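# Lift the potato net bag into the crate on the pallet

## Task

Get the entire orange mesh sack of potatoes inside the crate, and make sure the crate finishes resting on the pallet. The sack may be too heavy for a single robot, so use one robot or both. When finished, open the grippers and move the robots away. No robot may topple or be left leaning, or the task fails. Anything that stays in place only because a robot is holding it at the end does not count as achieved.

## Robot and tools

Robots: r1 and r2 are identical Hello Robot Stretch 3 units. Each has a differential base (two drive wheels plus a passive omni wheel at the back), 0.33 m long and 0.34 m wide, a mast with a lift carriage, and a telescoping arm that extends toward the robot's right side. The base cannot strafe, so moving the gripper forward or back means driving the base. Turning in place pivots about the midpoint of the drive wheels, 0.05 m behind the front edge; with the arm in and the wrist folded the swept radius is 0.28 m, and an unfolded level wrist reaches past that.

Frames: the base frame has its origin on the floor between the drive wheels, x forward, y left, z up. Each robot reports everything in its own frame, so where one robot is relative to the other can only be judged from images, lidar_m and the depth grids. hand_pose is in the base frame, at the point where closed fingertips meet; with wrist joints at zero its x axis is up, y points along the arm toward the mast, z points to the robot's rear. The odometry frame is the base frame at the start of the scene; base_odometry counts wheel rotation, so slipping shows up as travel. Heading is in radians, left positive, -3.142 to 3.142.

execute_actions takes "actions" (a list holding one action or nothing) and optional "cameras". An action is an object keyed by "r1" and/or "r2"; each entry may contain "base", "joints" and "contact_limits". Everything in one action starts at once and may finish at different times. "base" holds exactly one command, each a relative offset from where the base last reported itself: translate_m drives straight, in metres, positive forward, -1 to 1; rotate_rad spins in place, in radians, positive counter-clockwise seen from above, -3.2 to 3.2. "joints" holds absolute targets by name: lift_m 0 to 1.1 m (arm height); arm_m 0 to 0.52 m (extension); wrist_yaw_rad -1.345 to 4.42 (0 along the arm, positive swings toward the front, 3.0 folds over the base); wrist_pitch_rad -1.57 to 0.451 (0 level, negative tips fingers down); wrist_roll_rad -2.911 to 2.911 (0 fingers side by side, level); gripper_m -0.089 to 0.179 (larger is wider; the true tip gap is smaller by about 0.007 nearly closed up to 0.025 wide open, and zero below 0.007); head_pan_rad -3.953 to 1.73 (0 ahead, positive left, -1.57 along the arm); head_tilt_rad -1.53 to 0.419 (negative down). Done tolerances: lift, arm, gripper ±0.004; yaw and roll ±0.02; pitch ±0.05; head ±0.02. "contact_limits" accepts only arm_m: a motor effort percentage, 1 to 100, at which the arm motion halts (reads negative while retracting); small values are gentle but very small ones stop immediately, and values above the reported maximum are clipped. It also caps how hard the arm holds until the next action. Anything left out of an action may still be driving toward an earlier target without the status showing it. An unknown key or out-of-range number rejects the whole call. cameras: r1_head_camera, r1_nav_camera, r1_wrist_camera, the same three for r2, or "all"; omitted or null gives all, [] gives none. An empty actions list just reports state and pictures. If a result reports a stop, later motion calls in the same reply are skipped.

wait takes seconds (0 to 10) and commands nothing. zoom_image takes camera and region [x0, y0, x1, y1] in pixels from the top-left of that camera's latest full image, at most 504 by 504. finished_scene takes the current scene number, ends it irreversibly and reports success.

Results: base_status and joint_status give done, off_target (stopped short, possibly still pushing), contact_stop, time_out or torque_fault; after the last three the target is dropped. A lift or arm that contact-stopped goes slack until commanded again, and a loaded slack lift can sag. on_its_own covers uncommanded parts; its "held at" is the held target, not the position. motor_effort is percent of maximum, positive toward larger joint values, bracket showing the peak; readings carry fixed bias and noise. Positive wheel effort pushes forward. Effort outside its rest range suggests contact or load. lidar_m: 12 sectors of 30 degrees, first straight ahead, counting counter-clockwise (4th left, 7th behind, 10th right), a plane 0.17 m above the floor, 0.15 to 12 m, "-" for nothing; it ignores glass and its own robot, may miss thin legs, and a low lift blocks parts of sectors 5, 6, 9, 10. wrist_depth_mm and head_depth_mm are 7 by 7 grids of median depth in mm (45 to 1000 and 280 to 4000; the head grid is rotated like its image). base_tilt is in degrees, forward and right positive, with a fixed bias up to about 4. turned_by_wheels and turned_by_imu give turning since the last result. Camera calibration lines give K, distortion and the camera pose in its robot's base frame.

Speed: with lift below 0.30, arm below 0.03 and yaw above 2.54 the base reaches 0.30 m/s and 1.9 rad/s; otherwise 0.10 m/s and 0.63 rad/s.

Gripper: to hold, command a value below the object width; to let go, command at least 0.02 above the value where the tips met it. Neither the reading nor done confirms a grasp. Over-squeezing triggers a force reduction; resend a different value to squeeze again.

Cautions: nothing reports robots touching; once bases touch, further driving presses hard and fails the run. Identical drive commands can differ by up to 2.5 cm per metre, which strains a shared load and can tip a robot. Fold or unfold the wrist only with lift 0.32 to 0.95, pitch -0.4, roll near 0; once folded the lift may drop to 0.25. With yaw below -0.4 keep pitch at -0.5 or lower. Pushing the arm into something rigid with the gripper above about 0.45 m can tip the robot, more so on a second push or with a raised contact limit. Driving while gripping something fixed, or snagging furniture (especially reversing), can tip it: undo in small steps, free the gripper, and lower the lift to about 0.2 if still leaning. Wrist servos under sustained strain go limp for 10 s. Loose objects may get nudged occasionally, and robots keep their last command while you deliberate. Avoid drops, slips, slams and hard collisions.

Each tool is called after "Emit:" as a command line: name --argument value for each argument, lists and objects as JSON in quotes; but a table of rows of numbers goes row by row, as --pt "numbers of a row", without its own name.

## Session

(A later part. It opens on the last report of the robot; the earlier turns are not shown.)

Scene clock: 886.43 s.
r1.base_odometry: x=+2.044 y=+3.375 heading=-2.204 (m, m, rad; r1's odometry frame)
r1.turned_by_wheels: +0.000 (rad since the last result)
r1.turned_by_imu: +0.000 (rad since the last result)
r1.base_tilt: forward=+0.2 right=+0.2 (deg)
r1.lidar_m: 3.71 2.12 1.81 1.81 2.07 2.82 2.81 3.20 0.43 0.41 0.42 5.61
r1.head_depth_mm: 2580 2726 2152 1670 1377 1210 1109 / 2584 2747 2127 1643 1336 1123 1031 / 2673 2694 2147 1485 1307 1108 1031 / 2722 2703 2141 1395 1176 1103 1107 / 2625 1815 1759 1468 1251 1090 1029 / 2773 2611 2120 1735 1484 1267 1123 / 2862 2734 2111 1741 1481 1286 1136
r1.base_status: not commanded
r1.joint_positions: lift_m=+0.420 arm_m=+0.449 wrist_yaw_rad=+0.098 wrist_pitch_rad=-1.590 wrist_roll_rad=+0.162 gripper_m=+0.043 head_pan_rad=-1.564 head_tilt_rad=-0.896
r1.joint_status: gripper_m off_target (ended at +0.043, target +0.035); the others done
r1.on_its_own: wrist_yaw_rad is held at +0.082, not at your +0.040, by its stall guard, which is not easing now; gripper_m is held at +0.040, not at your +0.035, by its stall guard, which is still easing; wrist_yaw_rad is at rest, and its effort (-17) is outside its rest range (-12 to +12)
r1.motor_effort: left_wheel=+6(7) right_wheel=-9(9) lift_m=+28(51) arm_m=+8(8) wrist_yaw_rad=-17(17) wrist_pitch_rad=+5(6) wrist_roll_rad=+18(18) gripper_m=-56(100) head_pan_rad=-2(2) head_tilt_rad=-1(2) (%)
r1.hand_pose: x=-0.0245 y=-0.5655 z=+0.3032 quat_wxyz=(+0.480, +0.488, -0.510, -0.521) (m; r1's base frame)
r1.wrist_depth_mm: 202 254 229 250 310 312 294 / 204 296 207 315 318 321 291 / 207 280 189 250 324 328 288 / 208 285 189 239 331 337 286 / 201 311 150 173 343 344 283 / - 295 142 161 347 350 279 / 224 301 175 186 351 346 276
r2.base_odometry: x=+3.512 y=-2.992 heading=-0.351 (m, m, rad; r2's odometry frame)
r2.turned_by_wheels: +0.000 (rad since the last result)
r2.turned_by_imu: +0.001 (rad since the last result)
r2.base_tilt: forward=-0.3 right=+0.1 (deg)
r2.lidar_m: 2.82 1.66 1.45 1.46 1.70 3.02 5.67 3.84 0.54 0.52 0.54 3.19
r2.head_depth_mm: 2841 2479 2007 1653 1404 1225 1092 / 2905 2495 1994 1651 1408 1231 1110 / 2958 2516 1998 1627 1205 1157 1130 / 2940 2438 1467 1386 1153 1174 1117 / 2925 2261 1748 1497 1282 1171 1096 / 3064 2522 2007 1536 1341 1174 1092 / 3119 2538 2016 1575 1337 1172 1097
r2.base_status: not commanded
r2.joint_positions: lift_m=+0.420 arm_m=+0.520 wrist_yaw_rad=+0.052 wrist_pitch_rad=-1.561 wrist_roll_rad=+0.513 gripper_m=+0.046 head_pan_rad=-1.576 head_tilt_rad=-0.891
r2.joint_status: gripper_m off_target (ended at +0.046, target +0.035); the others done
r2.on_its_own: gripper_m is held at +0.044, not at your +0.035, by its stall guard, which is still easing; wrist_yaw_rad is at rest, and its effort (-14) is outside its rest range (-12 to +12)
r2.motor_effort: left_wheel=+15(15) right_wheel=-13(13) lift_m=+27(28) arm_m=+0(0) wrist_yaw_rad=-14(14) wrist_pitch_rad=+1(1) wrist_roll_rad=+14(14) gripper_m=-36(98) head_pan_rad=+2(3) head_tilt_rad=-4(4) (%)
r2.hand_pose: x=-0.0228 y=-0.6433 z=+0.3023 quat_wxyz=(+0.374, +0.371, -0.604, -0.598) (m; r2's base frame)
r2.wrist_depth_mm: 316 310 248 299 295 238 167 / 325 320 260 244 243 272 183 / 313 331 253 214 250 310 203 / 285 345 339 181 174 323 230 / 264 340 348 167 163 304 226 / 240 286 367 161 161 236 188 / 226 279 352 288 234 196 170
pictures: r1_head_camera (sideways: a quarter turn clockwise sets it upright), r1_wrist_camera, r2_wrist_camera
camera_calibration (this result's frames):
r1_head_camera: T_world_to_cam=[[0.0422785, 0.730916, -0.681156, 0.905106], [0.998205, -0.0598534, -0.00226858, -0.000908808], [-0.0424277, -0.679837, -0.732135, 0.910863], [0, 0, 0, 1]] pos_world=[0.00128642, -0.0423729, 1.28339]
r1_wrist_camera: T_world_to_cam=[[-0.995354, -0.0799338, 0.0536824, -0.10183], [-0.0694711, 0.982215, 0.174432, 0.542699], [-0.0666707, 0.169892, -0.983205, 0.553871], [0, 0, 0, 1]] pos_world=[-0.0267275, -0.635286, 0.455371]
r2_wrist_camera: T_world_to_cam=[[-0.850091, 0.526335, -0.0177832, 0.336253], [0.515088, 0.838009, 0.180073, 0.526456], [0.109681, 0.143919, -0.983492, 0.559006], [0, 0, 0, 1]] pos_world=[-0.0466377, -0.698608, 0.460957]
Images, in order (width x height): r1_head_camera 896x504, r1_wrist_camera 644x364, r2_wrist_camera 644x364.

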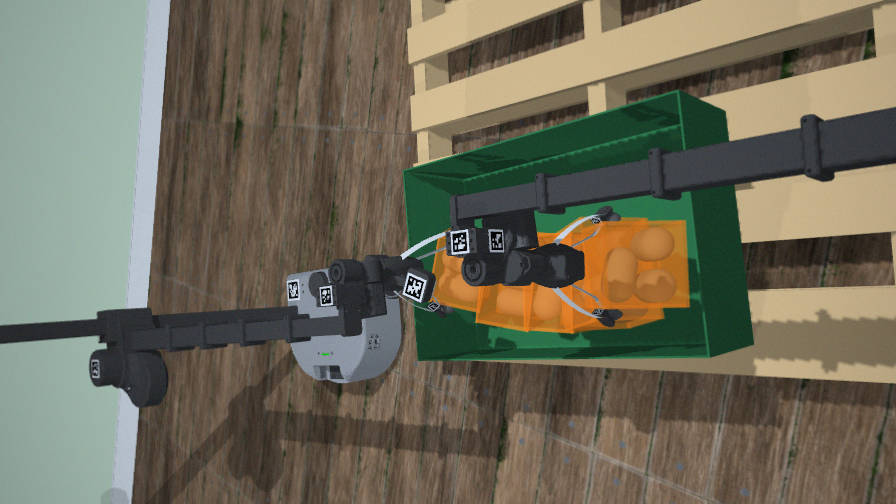

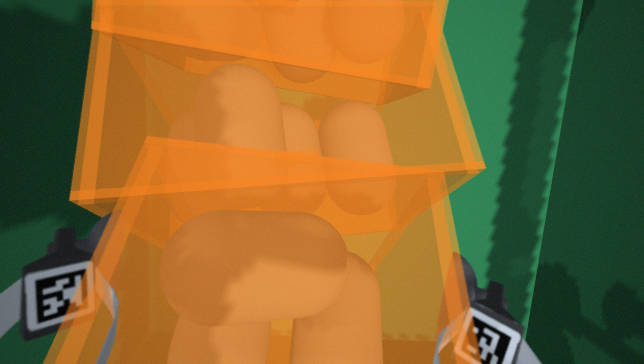

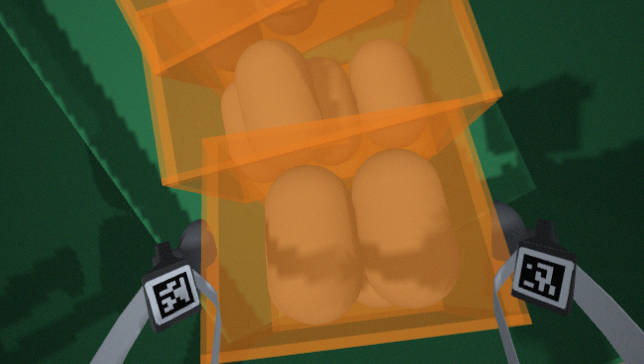

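Inside. Release; arms are close, so raise r1 first while r2 holds height.

Emit:
execute_actions --actions '[{"r1":{"joints":{"gripper_m":0.15}},"r2":{"joints":{"gripper_m":0.15}}}]' --cameras '[]'

Emit:
execute_actions --actions '[{"r1":{"joints":{"lift_m":0.6}},"r2":{"joints":{"lift_m":0.6}}}]' --cameras '[]'

Emit:
execute_actions --actions '[{"r1":{"joints":{"arm_m":0.0}},"r2":{"joints":{"arm_m":0.0}}}]' --cameras '["r1_head_camera","r2_head_camera"]'

Scene clock: 892.47 s.
r1.base_odometry: x=+2.044 y=+3.375 heading=-2.204 (m, m, rad; r1's odometry frame)
r1.turned_by_wheels: +0.000 (rad since the last result)
r1.turned_by_imu: +0.000 (rad since the last result)
r1.base_tilt: forward=+0.2 right=+0.3 (deg)
r1.lidar_m: 3.70 2.12 1.81 1.81 2.08 2.82 2.81 3.20 0.43 0.41 0.42 5.65
r1.head_depth_mm: 2587 2754 2134 1674 1366 1206 1106 / 2626 2727 2116 1643 1345 1126 1033 / 2671 2729 2110 1492 1313 1113 1028 / 2718 2672 2121 1429 1233 1101 1107 / 2622 1802 1739 1461 1274 1083 1024 / 2787 2592 2116 1741 1483 1264 1119 / 2866 2700 2134 1746 1473 1288 1141
r1.base_status: not commanded
r1.joint_positions: lift_m=+0.420 arm_m=+0.449 wrist_yaw_rad=+0.093 wrist_pitch_rad=-1.582 wrist_roll_rad=+0.176 gripper_m=+0.150 head_pan_rad=-1.564 head_tilt_rad=-0.896
r1.joint_status: all done
r1.on_its_own: wrist_yaw_rad is held at +0.082, not at your +0.040, by its stall guard, which is not easing now; wrist_yaw_rad is at rest, and its effort (-13) is outside its rest range (-12 to +12)
r1.motor_effort: left_wheel=+3(7) right_wheel=-3(9) lift_m=+31(32) arm_m=+7(8) wrist_yaw_rad=-13(15) wrist_pitch_rad=+3(6) wrist_roll_rad=+11(18) gripper_m=-2(84) head_pan_rad=-2(2) head_tilt_rad=-2(1) (%)
r1.hand_pose: x=-0.0241 y=-0.5677 z=+0.3028 quat_wxyz=(+0.476, +0.481, -0.517, -0.524) (m; r1's base frame)
r1.wrist_depth_mm: 208 278 232 249 310 315 288 / 209 304 198 315 318 321 285 / 210 285 186 246 324 328 284 / 211 287 187 237 332 336 281 / 202 313 147 164 341 344 278 / - 313 143 161 348 349 278 / 217 317 177 187 352 - 277
r2.base_odometry: x=+3.512 y=-2.992 heading=-0.351 (m, m, rad; r2's odometry frame)
r2.turned_by_wheels: -0.001 (rad since the last result)
r2.turned_by_imu: +0.000 (rad since the last result)
r2.base_tilt: forward=-0.2 right=-0.1 (deg)
r2.lidar_m: 2.82 1.67 1.45 1.45 1.70 3.02 5.65 3.85 0.54 0.52 0.54 3.18
r2.head_depth_mm: 2829 2508 1997 1652 1412 1232 1090 / 2901 2494 1995 1655 1398 1232 1111 / 2947 2508 2007 1633 1305 1153 1129 / 2986 2428 1458 1388 1185 1176 1118 / 2954 2267 1753 1491 1264 1177 1090 / 3072 2523 2022 1562 1339 1174 1096 / 3146 2528 2026 1573 1340 1175 1098
r2.base_status: not commanded
r2.joint_positions: lift_m=+0.420 arm_m=+0.520 wrist_yaw_rad=+0.044 wrist_pitch_rad=-1.559 wrist_roll_rad=+0.543 gripper_m=+0.150 head_pan_rad=-1.576 head_tilt_rad=-0.891
r2.joint_status: all done
r2.motor_effort: left_wheel=-1(16) right_wheel=+0(13) lift_m=+27(27) arm_m=+0(0) wrist_yaw_rad=-5(14) wrist_pitch_rad=+0(2) wrist_roll_rad=+3(14) gripper_m=+0(83) head_pan_rad=+3(3) head_tilt_rad=-3(4) (%)
r2.hand_pose: x=-0.0226 y=-0.6438 z=+0.3022 quat_wxyz=(+0.363, +0.359, -0.611, -0.605) (m; r2's base frame)
r2.wrist_depth_mm: 321 313 239 264 304 228 162 / 330 322 272 268 312 270 181 / 330 332 277 264 317 313 204 / 296 342 339 283 319 322 235 / 269 340 353 240 232 306 221 / 245 292 365 344 263 239 187 / 226 283 366 307 239 196 168
pictures: none
No camera images: the call's "cameras" was empty. Leave "cameras" out to get every camera's image.

Scene clock: 894.93 s.
r1.base_odometry: x=+2.044 y=+3.375 heading=-2.204 (m, m, rad; r1's odometry frame)
r1.turned_by_wheels: +0.000 (rad since the last result)
r1.turned_by_imu: +0.000 (rad since the last result)
r1.base_tilt: forward=+0.2 right=+0.3 (deg)
r1.lidar_m: 3.71 2.12 1.81 1.81 2.07 2.81 2.81 3.19 0.43 0.41 0.42 5.60
r1.head_depth_mm: 2605 2755 2117 1666 1372 1208 1109 / 2633 2706 2124 1651 1379 1293 - / 2669 2703 2165 1597 1313 1186 1064 / 2709 2706 2062 - 1253 1180 1103 / 1493 1055 1771 1471 1252 1094 1028 / 2744 2675 2136 1742 1477 1264 1122 / 2869 2691 2117 1740 1478 1284 1135
r1.base_status: not commanded
r1.joint_positions: lift_m=+0.599 arm_m=+0.450 wrist_yaw_rad=+0.088 wrist_pitch_rad=-1.527 wrist_roll_rad=+0.187 gripper_m=+0.150 head_pan_rad=-1.564 head_tilt_rad=-0.896
r1.joint_status: all done
r1.on_its_own: wrist_yaw_rad is held at +0.082, not at your +0.040, by its stall guard, which is not easing now
r1.motor_effort: left_wheel=+1(3) right_wheel=-2(4) lift_m=+65(65) arm_m=+1(7) wrist_yaw_rad=-5(12) wrist_pitch_rad=-12(19) wrist_roll_rad=+6(11) gripper_m=-3(3) head_pan_rad=-3(3) head_tilt_rad=-1(2) (%)
r1.hand_pose: x=-0.0228 y=-0.5819 z=+0.4805 quat_wxyz=(+0.484, +0.465, -0.536, -0.512) (m; r1's base frame)
r1.wrist_depth_mm: 600 395 483 380 500 421 504 / 606 397 442 348 502 417 518 / 622 400 327 355 507 414 527 / 626 403 188 280 513 413 535 / 633 369 172 181 519 410 551 / - 371 198 205 527 360 556 / 655 412 181 191 389 - 568
r2.base_odometry: x=+3.512 y=-2.992 heading=-0.351 (m, m, rad; r2's odometry frame)
r2.turned_by_wheels: +0.000 (rad since the last result)
r2.turned_by_imu: +0.000 (rad since the last result)
r2.base_tilt: forward=-0.3 right=-0.1 (deg)
r2.lidar_m: 2.83 1.66 1.45 1.46 1.70 3.02 5.59 3.82 0.54 0.52 0.54 3.19
r2.head_depth_mm: 2832 2507 1992 1642 1419 1229 1106 / 2857 2522 1988 1658 1443 - - / 2959 2535 2036 1476 1207 1158 1132 / 2921 2342 1065 1285 1202 1171 1114 / 1347 2269 1805 1456 1279 1176 1101 / 3132 2540 2015 1566 1339 1173 1094 / 3172 2515 2003 1582 1339 1172 1105
r2.base_status: not commanded
r2.joint_positions: lift_m=+0.599 arm_m=+0.520 wrist_yaw_rad=+0.044 wrist_pitch_rad=-1.559 wrist_roll_rad=+0.543 gripper_m=+0.150 head_pan_rad=-1.576 head_tilt_rad=-0.891
r2.joint_status: all done
r2.motor_effort: left_wheel=-1(0) right_wheel=+0(0) lift_m=+40(41) arm_m=+0(0) wrist_yaw_rad=-4(3) wrist_pitch_rad=+0(1) wrist_roll_rad=+3(3) gripper_m=+0(0) head_pan_rad=+3(3) head_tilt_rad=-4(4) (%)
r2.hand_pose: x=-0.0226 y=-0.6438 z=+0.4816 quat_wxyz=(+0.363, +0.359, -0.611, -0.605) (m; r2's base frame)
r2.wrist_depth_mm: 412 480 337 391 385 572 550 / 368 495 485 410 473 582 569 / 521 455 501 403 488 405 583 / 548 400 510 416 500 380 618 / 563 487 530 530 401 527 631 / 586 700 467 416 556 662 650 / 622 646 432 590 694 - -
pictures: none
No camera images: the call's "cameras" was empty. Leave "cameras" out to get every camera's image.

Scene clock: 899.90 s.
r1.base_odometry: x=+2.044 y=+3.375 heading=-2.204 (m, m, rad; r1's odometry frame)
r1.turned_by_wheels: +0.000 (rad since the last result)
r1.turned_by_imu: +0.001 (rad since the last result)
r1.base_tilt: forward=+0.1 right=+0.4 (deg)
r1.lidar_m: 3.68 2.12 1.81 1.81 2.07 2.81 2.81 0.25 0.18 0.17 0.18 5.61
r1.head_depth_mm: 2601 2708 2121 1676 1370 1206 1085 / 2643 2708 2139 1629 1344 1112 - / 2689 2733 2127 1646 1312 1162 - / 2722 2711 2142 1657 1305 1073 769 / 1404 2425 1849 1608 1286 1138 988 / 2703 2727 2117 1750 1481 1265 1122 / 2861 2733 2116 1757 1489 1291 1139
r1.base_status: not commanded
r1.joint_positions: lift_m=+0.599 arm_m=+0.001 wrist_yaw_rad=+0.092 wrist_pitch_rad=-1.476 wrist_roll_rad=+0.180 gripper_m=+0.150 head_pan_rad=-1.564 head_tilt_rad=-0.896
r1.joint_status: all done
r1.on_its_own: wrist_yaw_rad is held at +0.082, not at your +0.040, by its stall guard, which is not easing now; wrist_pitch_rad is at rest, and its effort (-26) is outside its rest range (-20 to +32)
r1.motor_effort: left_wheel=+2(3) right_wheel=-3(3) lift_m=+61(65) arm_m=-12(11) wrist_yaw_rad=-11(11) wrist_pitch_rad=-26(28) wrist_roll_rad=+9(10) gripper_m=-3(3) head_pan_rad=-2(3) head_tilt_rad=-1(1) (%)
r1.hand_pose: x=-0.0216 y=-0.1465 z=+0.4803 quat_wxyz=(+0.497, +0.457, -0.547, -0.495) (m; r1's base frame)
r1.wrist_depth_mm: 616 623 443 334 513 445 520 / 626 622 313 335 519 436 528 / 618 624 263 280 521 438 534 / 626 631 167 180 325 402 538 / 629 632 182 179 653 668 669 / - 635 193 201 - 667 678 / 638 640 199 191 - - 673
r2.base_odometry: x=+3.512 y=-2.992 heading=-0.351 (m, m, rad; r2's odometry frame)
r2.turned_by_wheels: +0.000 (rad since the last result)
r2.turned_by_imu: +0.001 (rad since the last result)
r2.base_tilt: forward=-0.3 right=+0.0 (deg)
r2.lidar_m: 2.82 1.66 1.45 1.45 1.70 3.04 5.65 3.84 3.34 0.77 3.65 3.18
r2.head_depth_mm: 2870 2501 1995 1637 1409 1234 1102 / 2916 2524 2006 1660 1419 1275 - / 3022 2539 1988 1538 1300 1155 - / 2923 2357 1535 1462 1349 1171 - / 1337 2521 1698 1499 1336 1173 1094 / 3101 2551 1993 1561 1342 1177 1094 / 3133 2530 2025 1595 1343 1179 1097
r2.base_status: not commanded
r2.joint_positions: lift_m=+0.599 arm_m=+0.003 wrist_yaw_rad=+0.043 wrist_pitch_rad=-1.559 wrist_roll_rad=+0.544 gripper_m=+0.150 head_pan_rad=-1.576 head_tilt_rad=-0.891
r2.joint_status: all done
joint sent to its limit — the command would take r2.arm_m past its lower limit, so that joint was sent only as far as its limit.
r2.motor_effort: left_wheel=+0(0) right_wheel=+0(0) lift_m=+40(40) arm_m=-3(4) wrist_yaw_rad=-3(5) wrist_pitch_rad=-1(0) wrist_roll_rad=+3(3) gripper_m=+0(1) head_pan_rad=+3(2) head_tilt_rad=-4(4) (%)
r2.hand_pose: x=-0.0226 y=-0.1267 z=+0.4816 quat_wxyz=(+0.362, +0.358, -0.612, -0.605) (m; r2's base frame)
r2.wrist_depth_mm: 493 556 488 574 570 568 555 / 600 501 593 586 598 587 571 / 535 598 629 621 - 603 593 / 606 659 662 640 - - 603 / 700 691 664 662 - - 634 / 720 702 701 694 - 662 645 / 744 721 724 702 689 676 665
pictures: r1_head_camera (sideways: a quarter turn clockwise sets it upright), r2_head_camera (sideways: a quarter turn clockwise sets it upright)
camera_calibration (this result's frames):
r1_head_camera: T_world_to_cam=[[0.0422787, 0.730916, -0.681156, 0.905106], [0.998205, -0.0598537, -0.00226856, -0.000908823], [-0.0424279, -0.679837, -0.732134, 0.910863], [0, 0, 0, 1]] pos_world=[0.00128641, -0.0423729, 1.28339]
r2_head_camera: T_world_to_cam=[[0.0674238, 0.77441, -0.629081, 0.83546], [0.997459, -0.0668525, 0.0246092, -0.0389129], [-0.022998, -0.629142, -0.77695, 0.971302], [0, 0, 0, 1]] pos_world=[0.0048221, -0.0385039, 1.28118]
Images, in order (width x height): r1_head_camera 896x504, r2_head_camera 896x504.

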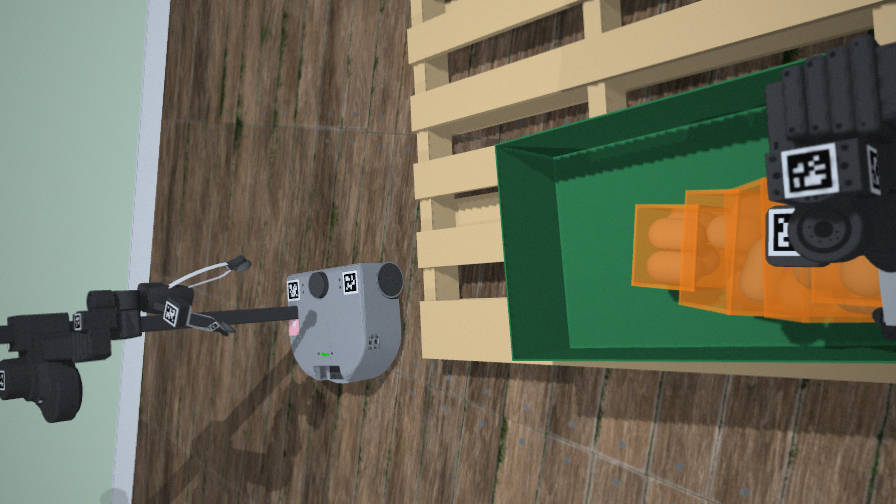

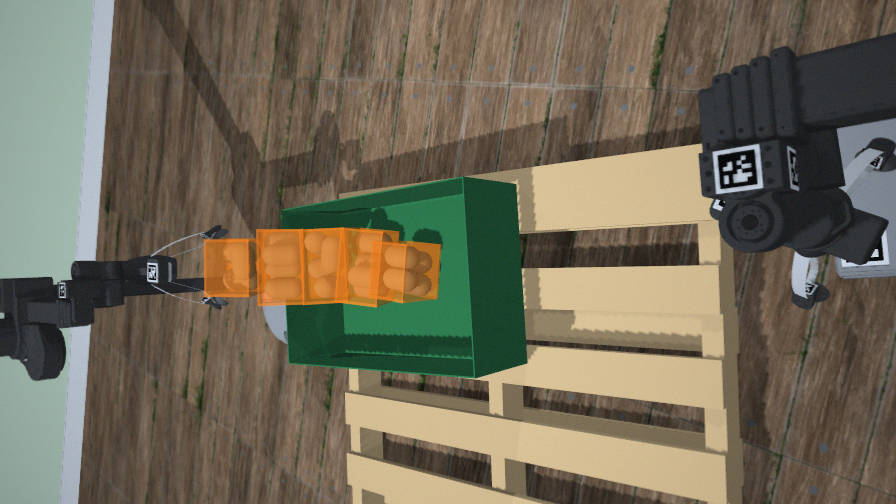

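Emit:
execute_actions --actions '[{"r1":{"joints":{"arm_m":0.3,"gripper_m":0.06}}}]' --cameras '["r1_head_camera","r2_head_camera","r1_wrist_camera"]'

Scene clock: 910.97 s.
r1.base_odometry: x=+2.044 y=+3.375 heading=-2.204 (m, m, rad; r1's odometry frame)
r1.turned_by_wheels: +0.000 (rad since the last result)
r1.turned_by_imu: +0.000 (rad since the last result)
r1.base_tilt: forward=+0.0 right=+0.3 (deg)
r1.lidar_m: 3.73 2.13 1.81 1.81 2.07 2.81 2.81 0.25 0.18 0.17 0.18 5.63
r1.head_depth_mm: 2624 2713 2121 1674 1372 1209 1087 / 2654 2694 2144 1633 1400 1306 - / 2678 2717 2118 1841 1305 1141 1026 / 2704 2690 2102 1815 1198 866 1024 / 1389 2408 1863 1618 1275 1097 1009 / 2712 2697 2120 1749 1490 1272 1122 / 2844 2704 2098 1734 1480 1290 1142
r1.base_status: not commanded
r1.joint_positions: lift_m=+0.599 arm_m=+0.299 wrist_yaw_rad=+0.081 wrist_pitch_rad=-1.589 wrist_roll_rad=+0.202 gripper_m=+0.075 head_pan_rad=-1.564 head_tilt_rad=-0.896
r1.joint_status: gripper_m off_target (ended at +0.075, target +0.060); the others done
r1.on_its_own: wrist_yaw_rad is held at +0.082, not at your +0.040, by its stall guard, which is not easing now; gripper_m is held at +0.073, not at your +0.060, by its stall guard, which is still easing
r1.motor_effort: left_wheel=+0(3) right_wheel=+0(3) lift_m=+56(62) arm_m=+9(11) wrist_yaw_rad=+2(13) wrist_pitch_rad=+5(26) wrist_roll_rad=-2(12) gripper_m=-37(100) head_pan_rad=-2(3) head_tilt_rad=-2(1) (%)
r1.hand_pose: x=-0.0240 y=-0.4156 z=+0.4821 quat_wxyz=(+0.465, +0.473, -0.524, -0.535) (m; r1's base frame)
r1.wrist_depth_mm: 589 364 472 424 490 414 496 / 602 403 451 375 493 419 514 / 604 403 331 359 509 412 523 / 621 405 291 357 519 409 561 / 643 370 179 250 535 410 555 / - 410 179 183 544 384 570 / 676 675 186 197 492 570 715
r2.base_odometry: x=+3.512 y=-2.992 heading=-0.351 (m, m, rad; r2's odometry frame)
r2.turned_by_wheels: +0.000 (rad since the last result)
r2.turned_by_imu: +0.001 (rad since the last result)
r2.base_tilt: forward=-0.3 right=-0.1 (deg)
r2.lidar_m: 2.83 1.67 1.45 1.45 1.69 3.03 5.67 3.86 3.34 0.77 3.66 3.17
r2.head_depth_mm: 2871 2495 1995 1635 1410 1232 1094 / 2929 2512 2004 1651 1416 1278 - / 2935 2497 2015 1539 1302 1154 - / 2960 2270 1429 1353 1366 1172 - / 1342 2320 1704 1494 1337 1177 1098 / 3118 2540 2012 1564 1348 1174 1095 / 3150 2522 2030 1569 1337 1175 1096
r2.base_status: not commanded
r2.joint_positions: lift_m=+0.599 arm_m=+0.003 wrist_yaw_rad=+0.043 wrist_pitch_rad=-1.559 wrist_roll_rad=+0.544 gripper_m=+0.150 head_pan_rad=-1.576 head_tilt_rad=-0.891
r2.joint_status: not commanded
r2.motor_effort: left_wheel=+0(0) right_wheel=+0(0) lift_m=+40(40) arm_m=-3(3) wrist_yaw_rad=-3(3) wrist_pitch_rad=+0(0) wrist_roll_rad=+3(3) gripper_m=+0(1) head_pan_rad=+3(3) head_tilt_rad=-4(4) (%)
r2.hand_pose: x=-0.0226 y=-0.1267 z=+0.4816 quat_wxyz=(+0.362, +0.358, -0.612, -0.605) (m; r2's base frame)
r2.wrist_depth_mm: 496 579 495 583 578 567 560 / 608 509 596 602 589 587 583 / 534 590 623 615 - 598 595 / 608 652 635 646 - - 606 / 695 695 668 674 - - 621 / 705 704 693 690 - 670 641 / 735 733 719 714 685 688 698
pictures: r1_head_camera (sideways: a quarter turn clockwise sets it upright), r1_wrist_camera, r2_head_camera (sideways: a quarter turn clockwise sets it upright)
camera_calibration (this result's frames):
r1_head_camera: T_world_to_cam=[[0.0422789, 0.730916, -0.681157, 0.905107], [0.998205, -0.0598539, -0.00226853, -0.000908869], [-0.042428, -0.679838, -0.732134, 0.910862], [0, 0, 0, 1]] pos_world=[0.0012864, -0.0423729, 1.28339]
r1_wrist_camera: T_world_to_cam=[[-0.998261, -0.0226428, 0.0544357, -0.0755719], [-0.0128554, 0.98469, 0.17384, 0.366899], [-0.0575386, 0.172838, -0.983268, 0.705859], [0, 0, 0, 1]] pos_world=[-0.0301097, -0.484992, 0.634381]
r2_head_camera: T_world_to_cam=[[0.0674239, 0.77441, -0.629081, 0.83546], [0.997459, -0.0668527, 0.0246093, -0.0389129], [-0.0229981, -0.629142, -0.77695, 0.971302], [0, 0, 0, 1]] pos_world=[0.0048221, -0.0385039, 1.28118]
Images, in order (width x height): r1_head_camera 896x504, r1_wrist_camera 644x364, r2_head_camera 896x504.

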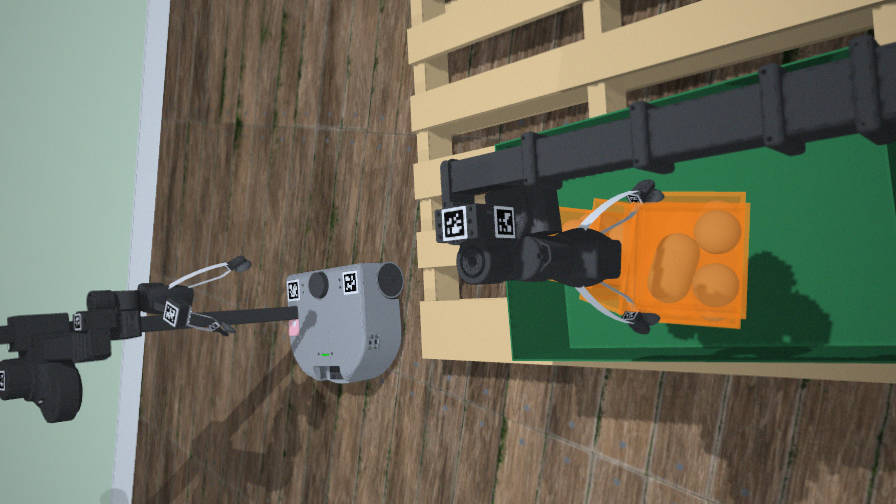

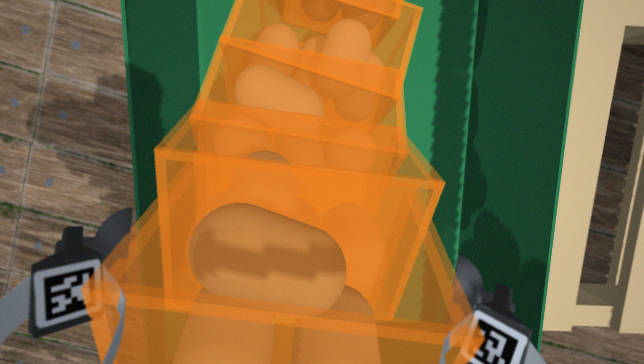

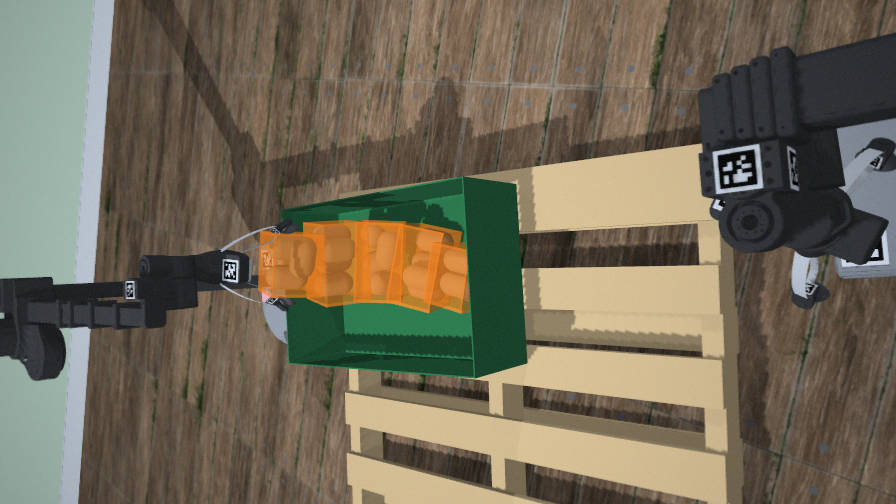

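Emit:
execute_actions --actions '[{"r1":{"joints":{"arm_m":0.47,"gripper_m":0.05,"lift_m":0.5},"contact_limits":{"arm_m":45}}}]' --cameras '["r1_head_camera","r2_head_camera","r1_wrist_camera"]'

Scene clock: 917.80 s.
r1.base_odometry: x=+2.044 y=+3.375 heading=-2.204 (m, m, rad; r1's odometry frame)
r1.turned_by_wheels: +0.000 (rad since the last result)
r1.turned_by_imu: +0.001 (rad since the last result)
r1.base_tilt: forward=+0.0 right=+0.2 (deg)
r1.lidar_m: 3.71 2.12 1.81 1.81 2.07 2.82 2.81 3.18 0.34 0.33 0.35 5.63
r1.head_depth_mm: 2603 2733 2138 1676 1374 1201 1100 / 2648 2747 2162 1624 1336 1115 1028 / 2680 2716 2132 1614 1338 1146 1033 / 2725 2732 2118 - 1205 1141 1086 / 1397 2442 1870 1540 1306 1142 1013 / 2709 2726 2126 1748 1480 1269 1116 / 2865 2676 2106 1740 1487 1284 1136
r1.base_status: not commanded
r1.joint_positions: lift_m=+0.500 arm_m=+0.469 wrist_yaw_rad=+0.075 wrist_pitch_rad=-1.590 wrist_roll_rad=+0.213 gripper_m=+0.061 head_pan_rad=-1.564 head_tilt_rad=-0.896
r1.joint_status: gripper_m off_target (ended at +0.061, target +0.050); the others done
r1.on_its_own: wrist_yaw_rad is held at +0.082, not at your +0.040, by its stall guard, which is not easing now; gripper_m is held at +0.059, not at your +0.050, by its stall guard, which is still easing
r1.motor_effort: left_wheel=-1(0) right_wheel=+0(3) lift_m=+26(48) arm_m=+13(18) wrist_yaw_rad=+7(7) wrist_pitch_rad=+6(6) wrist_roll_rad=-7(7) gripper_m=-45(100) head_pan_rad=-2(2) head_tilt_rad=-2(1) (%)
r1.contact_limits: arm_m 45 (drawing in: default 27, maximum 45; extending or still: default 38, maximum 61)
r1.hand_pose: x=-0.0238 y=-0.5850 z=+0.3833 quat_wxyz=(+0.460, +0.468, -0.528, -0.539) (m; r1's base frame)
r1.wrist_depth_mm: 494 254 381 329 291 392 320 / 506 262 387 273 396 401 313 / 518 269 390 322 404 407 308 / 532 277 303 334 416 418 303 / 537 312 226 279 427 427 297 / - 297 165 186 434 396 292 / 574 302 168 184 449 357 287
r2.base_odometry: x=+3.512 y=-2.992 heading=-0.351 (m, m, rad; r2's odometry frame)
r2.turned_by_wheels: +0.000 (rad since the last result)
r2.turned_by_imu: +0.001 (rad since the last result)
r2.base_tilt: forward=-0.4 right=-0.1 (deg)
r2.lidar_m: 2.82 1.67 1.45 1.45 1.70 3.03 5.61 3.84 3.33 0.61 0.65 3.19
r2.head_depth_mm: 2865 2478 1996 1648 1413 1234 1099 / 2899 2518 1993 1652 1413 1280 - / 2943 2525 1987 1566 1267 1155 - / 2971 2427 1301 1392 1219 1170 - / 1429 2343 1633 1504 1233 1173 1092 / 3103 2508 1998 1465 1254 1183 1096 / 3155 2519 1995 1585 1339 1175 1100
r2.base_status: not commanded
r2.joint_positions: lift_m=+0.599 arm_m=+0.003 wrist_yaw_rad=+0.043 wrist_pitch_rad=-1.559 wrist_roll_rad=+0.544 gripper_m=+0.150 head_pan_rad=-1.576 head_tilt_rad=-0.891
r2.joint_status: not commanded
r2.motor_effort: left_wheel=+0(1) right_wheel=+0(0) lift_m=+39(40) arm_m=-3(3) wrist_yaw_rad=-4(3) wrist_pitch_rad=-1(0) wrist_roll_rad=+3(3) gripper_m=+0(1) head_pan_rad=+3(4) head_tilt_rad=-4(4) (%)
r2.hand_pose: x=-0.0226 y=-0.1267 z=+0.4816 quat_wxyz=(+0.362, +0.358, -0.612, -0.605) (m; r2's base frame)
r2.wrist_depth_mm: 491 570 488 572 572 562 563 / 599 500 590 607 584 573 581 / 528 596 631 615 - 596 597 / 603 652 656 649 - - 602 / 688 691 665 668 - - 626 / 706 707 695 676 - 666 642 / 731 735 707 717 694 678 682
pictures: r1_head_camera (sideways: a quarter turn clockwise sets it upright), r1_wrist_camera, r2_head_camera (sideways: a quarter turn clockwise sets it upright)
camera_calibration (this result's frames):
r1_head_camera: T_world_to_cam=[[0.0422795, 0.730915, -0.681157, 0.905108], [0.998205, -0.0598548, -0.00226849, -0.000908926], [-0.0424286, -0.679838, -0.732134, 0.910861], [0, 0, 0, 1]] pos_world=[0.00128637, -0.0423729, 1.28339]
r1_wrist_camera: T_world_to_cam=[[-0.998488, -0.0054061, 0.0547049, -0.0638957], [0.00423483, 0.98463, 0.174599, 0.550998], [-0.054808, 0.174567, -0.983119, 0.638974], [0, 0, 0, 1]] pos_world=[-0.0311116, -0.654418, 0.535479]
r2_head_camera: T_world_to_cam=[[0.0674239, 0.77441, -0.629081, 0.83546], [0.997459, -0.0668527, 0.0246092, -0.0389129], [-0.0229981, -0.629142, -0.77695, 0.971302], [0, 0, 0, 1]] pos_world=[0.0048221, -0.0385039, 1.28118]
Images, in order (width x height): r1_head_camera 896x504, r1_wrist_camera 644x364, r2_head_camera 896x504.

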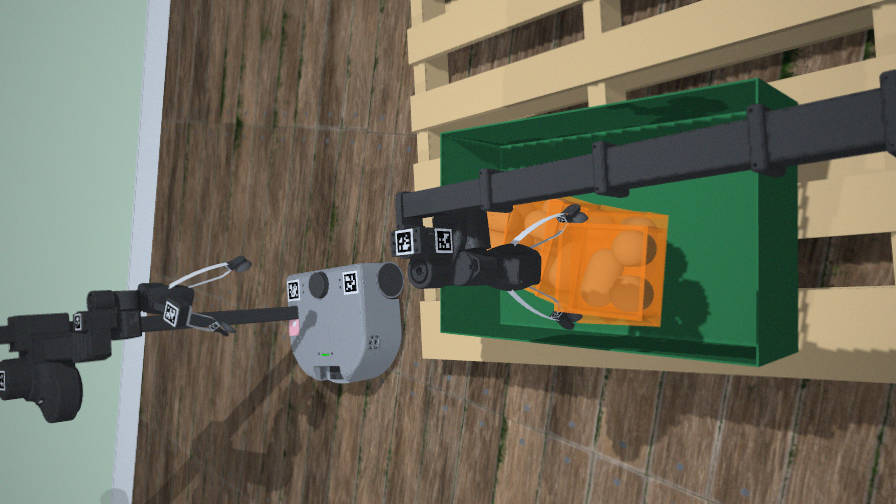

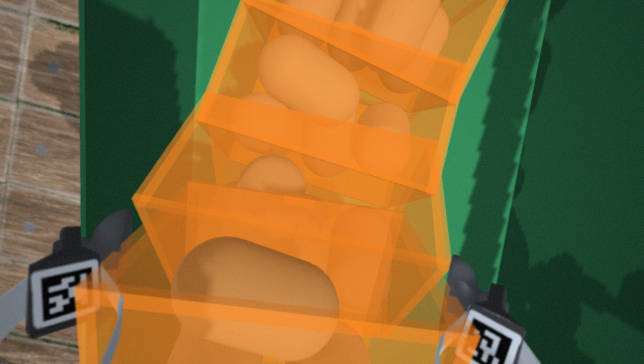

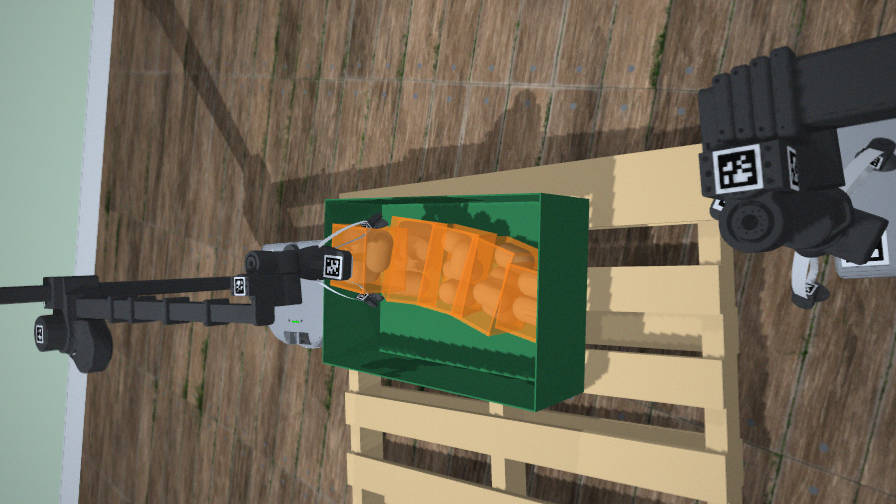

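Emit:
execute_actions --actions '[{"r1":{"joints":{"arm_m":0.52,"gripper_m":0.04,"lift_m":0.42},"contact_limits":{"arm_m":45}}}]' --cameras '[]'

Emit:
execute_actions --actions '[{"r1":{"joints":{"gripper_m":0.179,"arm_m":0.5}}}]' --cameras '[]'

Emit:
execute_actions --actions '[{"r1":{"joints":{"lift_m":0.75}}}]' --cameras '["r1_head_camera","r2_head_camera","r1_wrist_camera"]'

Scene clock: 922.37 s.
r1.base_odometry: x=+2.044 y=+3.375 heading=-2.205 (m, m, rad; r1's odometry frame)
r1.turned_by_wheels: +0.000 (rad since the last result)
r1.turned_by_imu: +0.000 (rad since the last result)
r1.base_tilt: forward=+0.1 right=+0.3 (deg)
r1.lidar_m: 3.72 2.13 1.81 1.81 2.07 2.82 2.81 3.18 0.40 0.39 0.42 5.65
r1.head_depth_mm: 2618 2726 2136 1675 1369 1210 1106 / 2602 2704 2126 1576 1345 1181 1047 / 2663 2723 2134 1452 1331 1122 1037 / 2708 2722 2133 - 1245 1185 1106 / 1409 2403 1869 1503 1256 1101 1029 / 2742 2703 2125 1740 1478 1262 1126 / 2831 2693 2112 1748 1498 1296 1137
r1.base_status: not commanded
r1.joint_positions: lift_m=+0.492 arm_m=+0.519 wrist_yaw_rad=+0.071 wrist_pitch_rad=-1.589 wrist_roll_rad=+0.223 gripper_m=+0.046 head_pan_rad=-1.564 head_tilt_rad=-0.896
r1.joint_status: lift_m contact_stop (moved -0.008 of -0.080); gripper_m off_target (ended at +0.046, target +0.040); the others done
r1.on_its_own: wrist_yaw_rad is held at +0.082, not at your +0.040, by its stall guard, which is not easing now; gripper_m is held at +0.045, not at your +0.040, by its stall guard, which is still easing; lift_m is slack since a contact_stop, until your next command for it (your +0.420 is given up)
r1.motor_effort: left_wheel=-2(1) right_wheel=+2(1) lift_m=+34(34) arm_m=+12(22) wrist_yaw_rad=+11(12) wrist_pitch_rad=+5(6) wrist_roll_rad=-12(12) gripper_m=-27(100) head_pan_rad=-2(3) head_tilt_rad=-2(1) (%)
r1.contact_limits: arm_m 45 (drawing in: default 27, maximum 45; extending or still: default 38, maximum 61)
r1.hand_pose: x=-0.0237 y=-0.6352 z=+0.3754 quat_wxyz=(+0.457, +0.464, -0.531, -0.542) (m; r1's base frame)
r1.wrist_depth_mm: 484 248 373 320 287 386 323 / 496 257 378 268 388 394 319 / 507 266 387 317 319 401 311 / 525 276 290 329 406 412 303 / 528 313 222 273 416 419 299 / - 300 163 184 430 392 292 / 557 309 174 189 436 354 289
r2.base_odometry: x=+3.512 y=-2.992 heading=-0.351 (m, m, rad; r2's odometry frame)
r2.turned_by_wheels: +0.000 (rad since the last result)
r2.turned_by_imu: +0.001 (rad since the last result)
r2.base_tilt: forward=-0.4 right=-0.1 (deg)
r2.lidar_m: 2.84 1.67 1.45 1.45 1.69 3.03 5.63 3.82 3.32 0.54 0.59 3.17
r2.head_depth_mm: 2831 2486 1995 1645 1414 1232 1103 / 2902 2503 1999 1654 1410 1280 - / 2935 2517 1986 1575 1299 1156 - / 2950 2422 1285 1354 1215 1169 - / 1458 2456 1552 1489 1224 1166 1095 / 3062 2560 2012 1458 1233 1175 1100 / 3103 2534 2028 1577 1346 1169 1094
r2.base_status: not commanded
r2.joint_positions: lift_m=+0.599 arm_m=+0.003 wrist_yaw_rad=+0.043 wrist_pitch_rad=-1.559 wrist_roll_rad=+0.544 gripper_m=+0.150 head_pan_rad=-1.576 head_tilt_rad=-0.891
r2.joint_status: not commanded
r2.motor_effort: left_wheel=+0(0) right_wheel=+0(0) lift_m=+39(40) arm_m=-3(3) wrist_yaw_rad=-2(3) wrist_pitch_rad=+0(0) wrist_roll_rad=+3(3) gripper_m=+0(0) head_pan_rad=+3(3) head_tilt_rad=-4(4) (%)
r2.hand_pose: x=-0.0226 y=-0.1267 z=+0.4816 quat_wxyz=(+0.362, +0.358, -0.612, -0.605) (m; r2's base frame)
r2.wrist_depth_mm: 493 570 487 577 560 565 552 / 591 510 594 592 597 587 583 / 526 602 627 618 - 593 601 / 596 643 645 637 - - 623 / 676 680 669 665 - - 629 / 712 719 698 679 - 665 656 / 752 729 716 704 681 689 688
pictures: none
No camera images: the call's "cameras" was empty. Leave "cameras" out to get every camera's image.

not run: a stop came earlier in this reply.

not run: a stop came earlier in this reply.

Emit:
execute_actions --actions '[{"r1":{"joints":{"gripper_m":0.179,"lift_m":0.495}}}]' --cameras '[]'

Emit:
execute_actions --actions '[{"r1":{"joints":{"lift_m":0.75}}}]' --cameras '["r1_head_camera","r2_head_camera","r1_wrist_camera"]'

Scene clock: 927.43 s.
r1.base_odometry: x=+2.044 y=+3.375 heading=-2.204 (m, m, rad; r1's odometry frame)
r1.turned_by_wheels: +0.000 (rad since the last result)
r1.turned_by_imu: +0.001 (rad since the last result)
r1.base_tilt: forward=+0.1 right=+0.4 (deg)
r1.lidar_m: 3.69 2.12 1.81 1.81 2.07 2.81 2.81 3.20 0.40 0.39 0.42 5.61
r1.head_depth_mm: 2592 2673 2129 1652 1367 1204 1110 / 2658 2743 2131 1579 1338 1172 1050 / 2682 2726 2143 1466 1324 1126 1043 / 2705 2749 2125 - 1271 1122 1106 / 1397 2416 1837 1497 1250 1103 1030 / 2707 2687 2121 1742 1482 1260 1122 / 2876 2714 2108 1736 1483 1287 1140
r1.base_status: not commanded
r1.joint_positions: lift_m=+0.495 arm_m=+0.520 wrist_yaw_rad=+0.079 wrist_pitch_rad=-1.571 wrist_roll_rad=+0.205 gripper_m=+0.179 head_pan_rad=-1.564 head_tilt_rad=-0.896
r1.joint_status: all done
r1.on_its_own: wrist_yaw_rad is held at +0.082, not at your +0.040, by its stall guard, which is not easing now
r1.motor_effort: left_wheel=-1(3) right_wheel=+1(2) lift_m=+42(49) arm_m=+5(12) wrist_yaw_rad=+2(12) wrist_pitch_rad=+0(6) wrist_roll_rad=-3(12) gripper_m=+0(98) head_pan_rad=-3(2) head_tilt_rad=-1(2) (%)
r1.hand_pose: x=-0.0235 y=-0.6405 z=+0.3771 quat_wxyz=(+0.468, +0.468, -0.530, -0.531) (m; r1's base frame)
r1.wrist_depth_mm: 494 241 381 331 288 391 334 / 501 251 385 275 344 400 323 / 514 262 381 306 401 406 317 / 526 274 395 363 410 412 307 / - 286 346 356 421 420 301 / - 301 368 420 428 427 293 / 554 317 426 433 438 - 281
r2.base_odometry: x=+3.512 y=-2.992 heading=-0.351 (m, m, rad; r2's odometry frame)
r2.turned_by_wheels: +0.000 (rad since the last result)
r2.turned_by_imu: +0.001 (rad since the last result)
r2.base_tilt: forward=-0.3 right=-0.1 (deg)
r2.lidar_m: 2.83 1.66 1.45 1.45 1.70 3.02 5.61 3.84 3.34 0.54 0.59 3.19
r2.head_depth_mm: 2819 2522 1990 1656 1409 1227 1100 / 2886 2528 1983 1646 1408 1284 - / 2964 2514 2002 1565 1310 1155 - / 2953 2426 1489 1409 1221 1174 - / 1441 2441 1559 1488 1220 1176 1095 / 3090 2544 2006 1458 1239 1174 1093 / 3118 2538 2018 1586 1344 1172 1099
r2.base_status: not commanded
r2.joint_positions: lift_m=+0.599 arm_m=+0.003 wrist_yaw_rad=+0.043 wrist_pitch_rad=-1.559 wrist_roll_rad=+0.544 gripper_m=+0.150 head_pan_rad=-1.576 head_tilt_rad=-0.891
r2.joint_status: not commanded
r2.motor_effort: left_wheel=+0(0) right_wheel=+0(0) lift_m=+40(40) arm_m=-3(3) wrist_yaw_rad=-3(3) wrist_pitch_rad=-1(0) wrist_roll_rad=+3(3) gripper_m=+0(0) head_pan_rad=+2(3) head_tilt_rad=-4(4) (%)
r2.hand_pose: x=-0.0226 y=-0.1267 z=+0.4816 quat_wxyz=(+0.362, +0.358, -0.612, -0.605) (m; r2's base frame)
r2.wrist_depth_mm: 485 569 486 564 578 576 558 / 610 497 582 595 572 588 580 / 536 604 618 617 - 603 591 / 592 669 650 650 - - 610 / 677 668 664 669 - - 640 / 704 705 682 678 - 679 646 / 757 733 723 711 694 689 678
pictures: none
No camera images: the call's "cameras" was empty. Leave "cameras" out to get every camera's image.

Scene clock: 930.60 s.
r1.base_odometry: x=+2.044 y=+3.375 heading=-2.204 (m, m, rad; r1's odometry frame)
r1.turned_by_wheels: +0.000 (rad since the last result)
r1.turned_by_imu: +0.000 (rad since the last result)
r1.base_tilt: forward=+0.0 right=+0.3 (deg)
r1.lidar_m: 3.72 2.13 1.81 1.81 2.07 2.81 2.82 3.19 0.40 0.39 0.42 5.63
r1.head_depth_mm: 2579 2717 2145 1657 1432 - - / 2632 2724 2152 1724 - 1093 1050 / 2678 2840 2067 1455 1323 1164 1061 / 2720 2893 - 1428 1266 1122 1103 / 1401 2412 1858 1489 1278 1102 1029 / 2711 2709 2113 1752 1488 1271 1125 / 2871 2701 2107 1738 1482 1292 1136
r1.base_status: not commanded
r1.joint_positions: lift_m=+0.750 arm_m=+0.520 wrist_yaw_rad=+0.079 wrist_pitch_rad=-1.570 wrist_roll_rad=+0.205 gripper_m=+0.179 head_pan_rad=-1.564 head_tilt_rad=-0.896
r1.joint_status: all done
r1.on_its_own: wrist_yaw_rad is held at +0.082, not at your +0.040, by its stall guard, which is not easing now
r1.motor_effort: left_wheel=-1(1) right_wheel=+1(0) lift_m=+44(45) arm_m=+5(5) wrist_yaw_rad=+2(3) wrist_pitch_rad=+0(0) wrist_roll_rad=-3(3) gripper_m=+0(0) head_pan_rad=-3(3) head_tilt_rad=-1(2) (%)
r1.hand_pose: x=-0.0235 y=-0.6407 z=+0.6321 quat_wxyz=(+0.468, +0.467, -0.530, -0.531) (m; r1's base frame)
r1.wrist_depth_mm: 735 742 624 628 637 587 660 / 745 752 635 594 641 603 672 / 764 782 657 595 660 664 687 / 780 792 620 616 678 688 699 / 784 798 632 685 686 707 729 / - 827 649 697 701 714 723 / 832 841 559 579 556 - 755
r2.base_odometry: x=+3.512 y=-2.992 heading=-0.351 (m, m, rad; r2's odometry frame)
r2.turned_by_wheels: +0.000 (rad since the last result)
r2.turned_by_imu: +0.001 (rad since the last result)
r2.base_tilt: forward=-0.3 right=+0.0 (deg)
r2.lidar_m: 2.83 1.66 1.45 1.46 1.70 3.03 5.65 3.86 3.34 0.54 0.59 3.19
r2.head_depth_mm: 2867 2522 1983 1651 1406 1226 1098 / 2895 2505 1988 1654 1413 1276 - / 2986 2480 1995 1570 1306 1152 - / 2953 905 1815 1409 1221 1170 - / 938 2444 1752 1495 1215 1171 1096 / 3112 2527 2018 1444 1241 1176 1102 / 3099 2539 2009 1588 1343 1170 1096
r2.base_status: not commanded
r2.joint_positions: lift_m=+0.599 arm_m=+0.003 wrist_yaw_rad=+0.043 wrist_pitch_rad=-1.559 wrist_roll_rad=+0.544 gripper_m=+0.150 head_pan_rad=-1.576 head_tilt_rad=-0.891
r2.joint_status: not commanded
r2.motor_effort: left_wheel=-1(1) right_wheel=+0(0) lift_m=+39(40) arm_m=-3(3) wrist_yaw_rad=-3(3) wrist_pitch_rad=-1(0) wrist_roll_rad=+3(3) gripper_m=+0(1) head_pan_rad=+3(4) head_tilt_rad=-5(4) (%)
r2.hand_pose: x=-0.0226 y=-0.1267 z=+0.4816 quat_wxyz=(+0.362, +0.358, -0.612, -0.605) (m; r2's base frame)
r2.wrist_depth_mm: 480 588 482 580 559 575 562 / 606 500 598 604 596 590 578 / 522 597 623 610 - 605 583 / 602 670 640 640 - - 617 / 694 683 656 667 - - 631 / 723 710 701 692 - 669 664 / 747 737 729 707 702 696 689
pictures: r1_head_camera (sideways: a quarter turn clockwise sets it upright), r1_wrist_camera, r2_head_camera (sideways: a quarter turn clockwise sets it upright)
camera_calibration (this result's frames):
r1_head_camera: T_world_to_cam=[[0.0422796, 0.730915, -0.681157, 0.905108], [0.998205, -0.0598549, -0.00226849, -0.000908926], [-0.0424287, -0.679838, -0.732134, 0.910861], [0, 0, 0, 1]] pos_world=[0.00128636, -0.0423729, 1.28339]
r1_wrist_camera: T_world_to_cam=[[-0.99843, -0.0171593, 0.0533209, -0.0841808], [-0.00869361, 0.987858, 0.155117, 0.576466], [-0.0553351, 0.15441, -0.986456, 0.882488], [0, 0, 0, 1]] pos_world=[-0.0302045, -0.707176, 0.785604]
r2_head_camera: T_world_to_cam=[[0.0674239, 0.77441, -0.629081, 0.83546], [0.997459, -0.0668527, 0.0246093, -0.0389129], [-0.0229981, -0.629142, -0.77695, 0.971302], [0, 0, 0, 1]] pos_world=[0.0048221, -0.0385039, 1.28118]
Images, in order (width x height): r1_head_camera 896x504, r1_wrist_camera 644x364, r2_head_camera 896x504.

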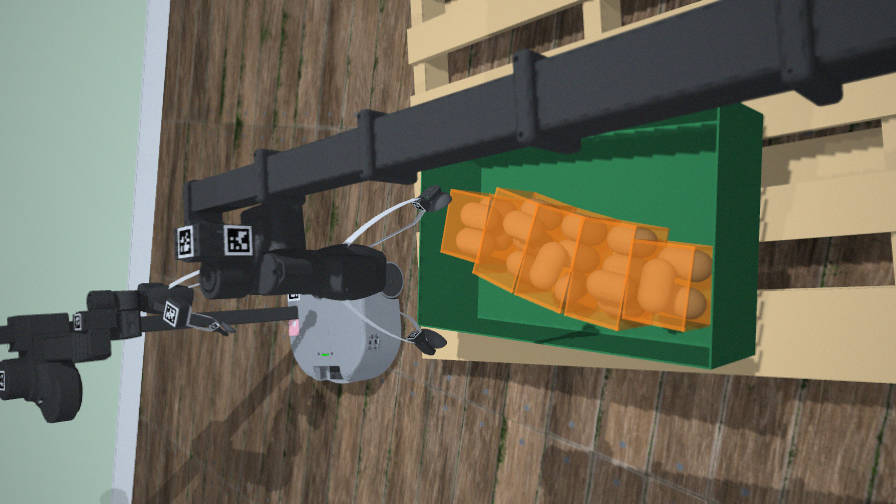

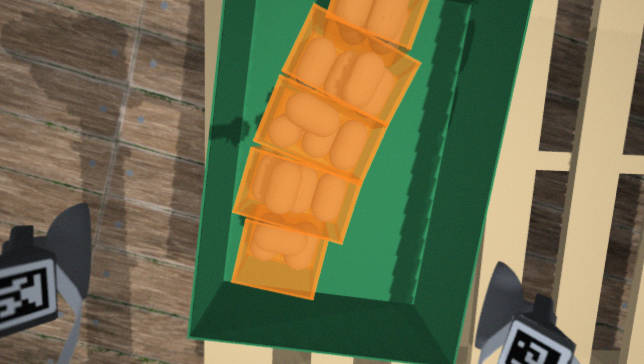

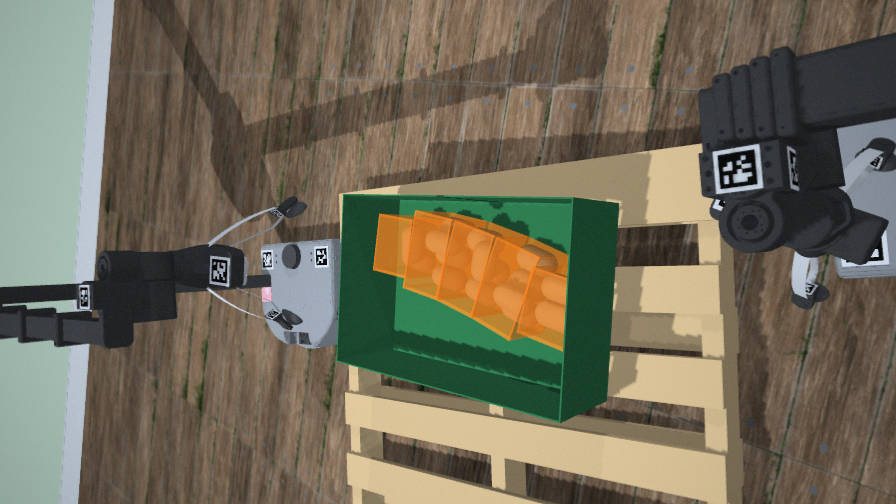

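Emit:
execute_actions --actions '[{"r1":{"joints":{"arm_m":0.0}}}]' --cameras '["r2_head_camera"]'

Emit:
finished_scene --scene 2

Scene clock: 938.27 s.
r1.base_odometry: x=+2.044 y=+3.375 heading=-2.204 (m, m, rad; r1's odometry frame)
r1.turned_by_wheels: +0.000 (rad since the last result)
r1.turned_by_imu: +0.001 (rad since the last result)
r1.base_tilt: forward=+0.1 right=+0.3 (deg)
r1.lidar_m: 3.71 2.12 1.81 1.81 2.06 2.81 2.81 3.21 0.40 0.39 0.42 5.64
r1.head_depth_mm: 2607 2751 2139 1668 1378 1240 - / 2629 2734 2120 1576 1341 1217 - / 2638 2704 2116 1457 1335 1210 - / 2714 2682 2145 1425 1264 1143 1154 / 1394 2434 1862 1498 1281 1104 1045 / 2678 2711 2116 1744 1479 1268 1123 / 2836 2700 2131 1742 1473 1287 1142
r1.base_status: not commanded
r1.joint_positions: lift_m=+0.750 arm_m=+0.001 wrist_yaw_rad=+0.081 wrist_pitch_rad=-1.569 wrist_roll_rad=+0.203 gripper_m=+0.179 head_pan_rad=-1.564 head_tilt_rad=-0.896
r1.joint_status: all done
r1.on_its_own: wrist_yaw_rad is held at +0.082, not at your +0.040, by its stall guard, which is not easing now
r1.motor_effort: left_wheel=+0(0) right_wheel=+0(1) lift_m=+43(45) arm_m=-5(2) wrist_yaw_rad=+0(3) wrist_pitch_rad=+0(0) wrist_roll_rad=-2(3) gripper_m=+0(0) head_pan_rad=-2(3) head_tilt_rad=-1(2) (%)
r1.hand_pose: x=-0.0236 y=-0.1220 z=+0.6320 quat_wxyz=(+0.469, +0.468, -0.529, -0.529) (m; r1's base frame)
r1.wrist_depth_mm: 743 747 632 620 553 653 659 / 751 753 648 657 658 683 677 / 764 769 655 662 684 678 696 / 779 785 793 - 819 815 828 / 791 809 812 - 827 843 847 / - 811 814 - 846 848 854 / 838 838 845 839 869 - 884
r2.base_odometry: x=+3.512 y=-2.992 heading=-0.351 (m, m, rad; r2's odometry frame)
r2.turned_by_wheels: +0.000 (rad since the last result)
r2.turned_by_imu: +0.002 (rad since the last result)
r2.base_tilt: forward=-0.3 right=-0.1 (deg)
r2.lidar_m: 2.83 1.66 1.45 1.45 1.69 3.02 5.66 3.84 3.34 0.54 0.59 3.17
r2.head_depth_mm: 2836 2520 1983 1657 1414 1233 1104 / 2883 2498 1991 1648 1413 1275 - / 2961 2498 1984 1573 1298 1157 - / 2895 2443 1814 1411 1219 1173 - / 3010 2533 1749 1489 1215 1170 1101 / 3059 2534 2016 1444 1248 1177 1099 / 3161 2501 2020 1578 1335 1170 1100
r2.base_status: not commanded
r2.joint_positions: lift_m=+0.599 arm_m=+0.003 wrist_yaw_rad=+0.043 wrist_pitch_rad=-1.559 wrist_roll_rad=+0.544 gripper_m=+0.150 head_pan_rad=-1.576 head_tilt_rad=-0.891
r2.joint_status: not commanded
r2.motor_effort: left_wheel=+0(0) right_wheel=+0(0) lift_m=+40(40) arm_m=-3(3) wrist_yaw_rad=-3(4) wrist_pitch_rad=+0(0) wrist_roll_rad=+3(3) gripper_m=+0(0) head_pan_rad=+3(3) head_tilt_rad=-4(4) (%)
r2.hand_pose: x=-0.0226 y=-0.1267 z=+0.4816 quat_wxyz=(+0.362, +0.358, -0.612, -0.605) (m; r2's base frame)
r2.wrist_depth_mm: 490 572 483 575 576 565 561 / 597 514 597 608 593 579 575 / 525 588 622 605 - 603 600 / 594 672 646 639 - - 612 / 683 678 672 661 - - 635 / 732 727 704 687 - 661 640 / 754 738 709 712 694 693 682
pictures: r2_head_camera (sideways: a quarter turn clockwise sets it upright)
camera_calibration (this result's frames):
r2_head_camera: T_world_to_cam=[[0.067424, 0.77441, -0.629081, 0.83546], [0.997459, -0.0668528, 0.0246093, -0.0389129], [-0.0229981, -0.629142, -0.77695, 0.971302], [0, 0, 0, 1]] pos_world=[0.00482209, -0.0385039, 1.28118]
Images, in order (width x height): r2_head_camera 896x504.

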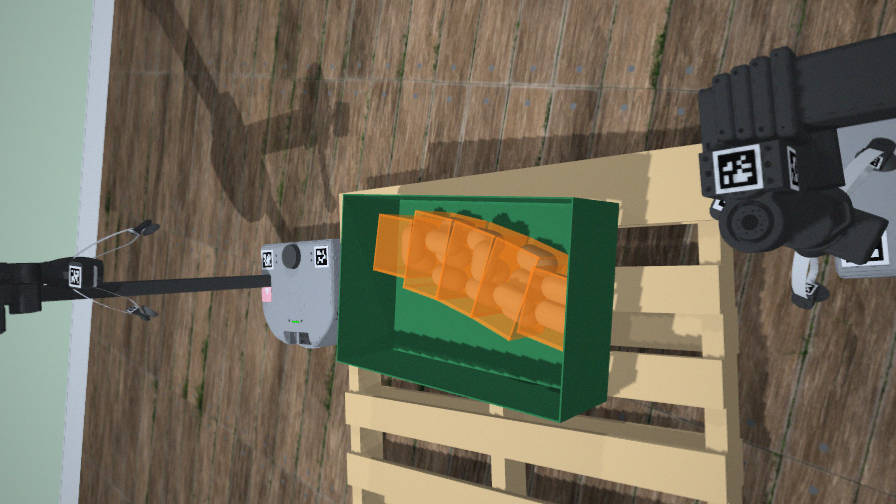

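The scene is finished: the task was done.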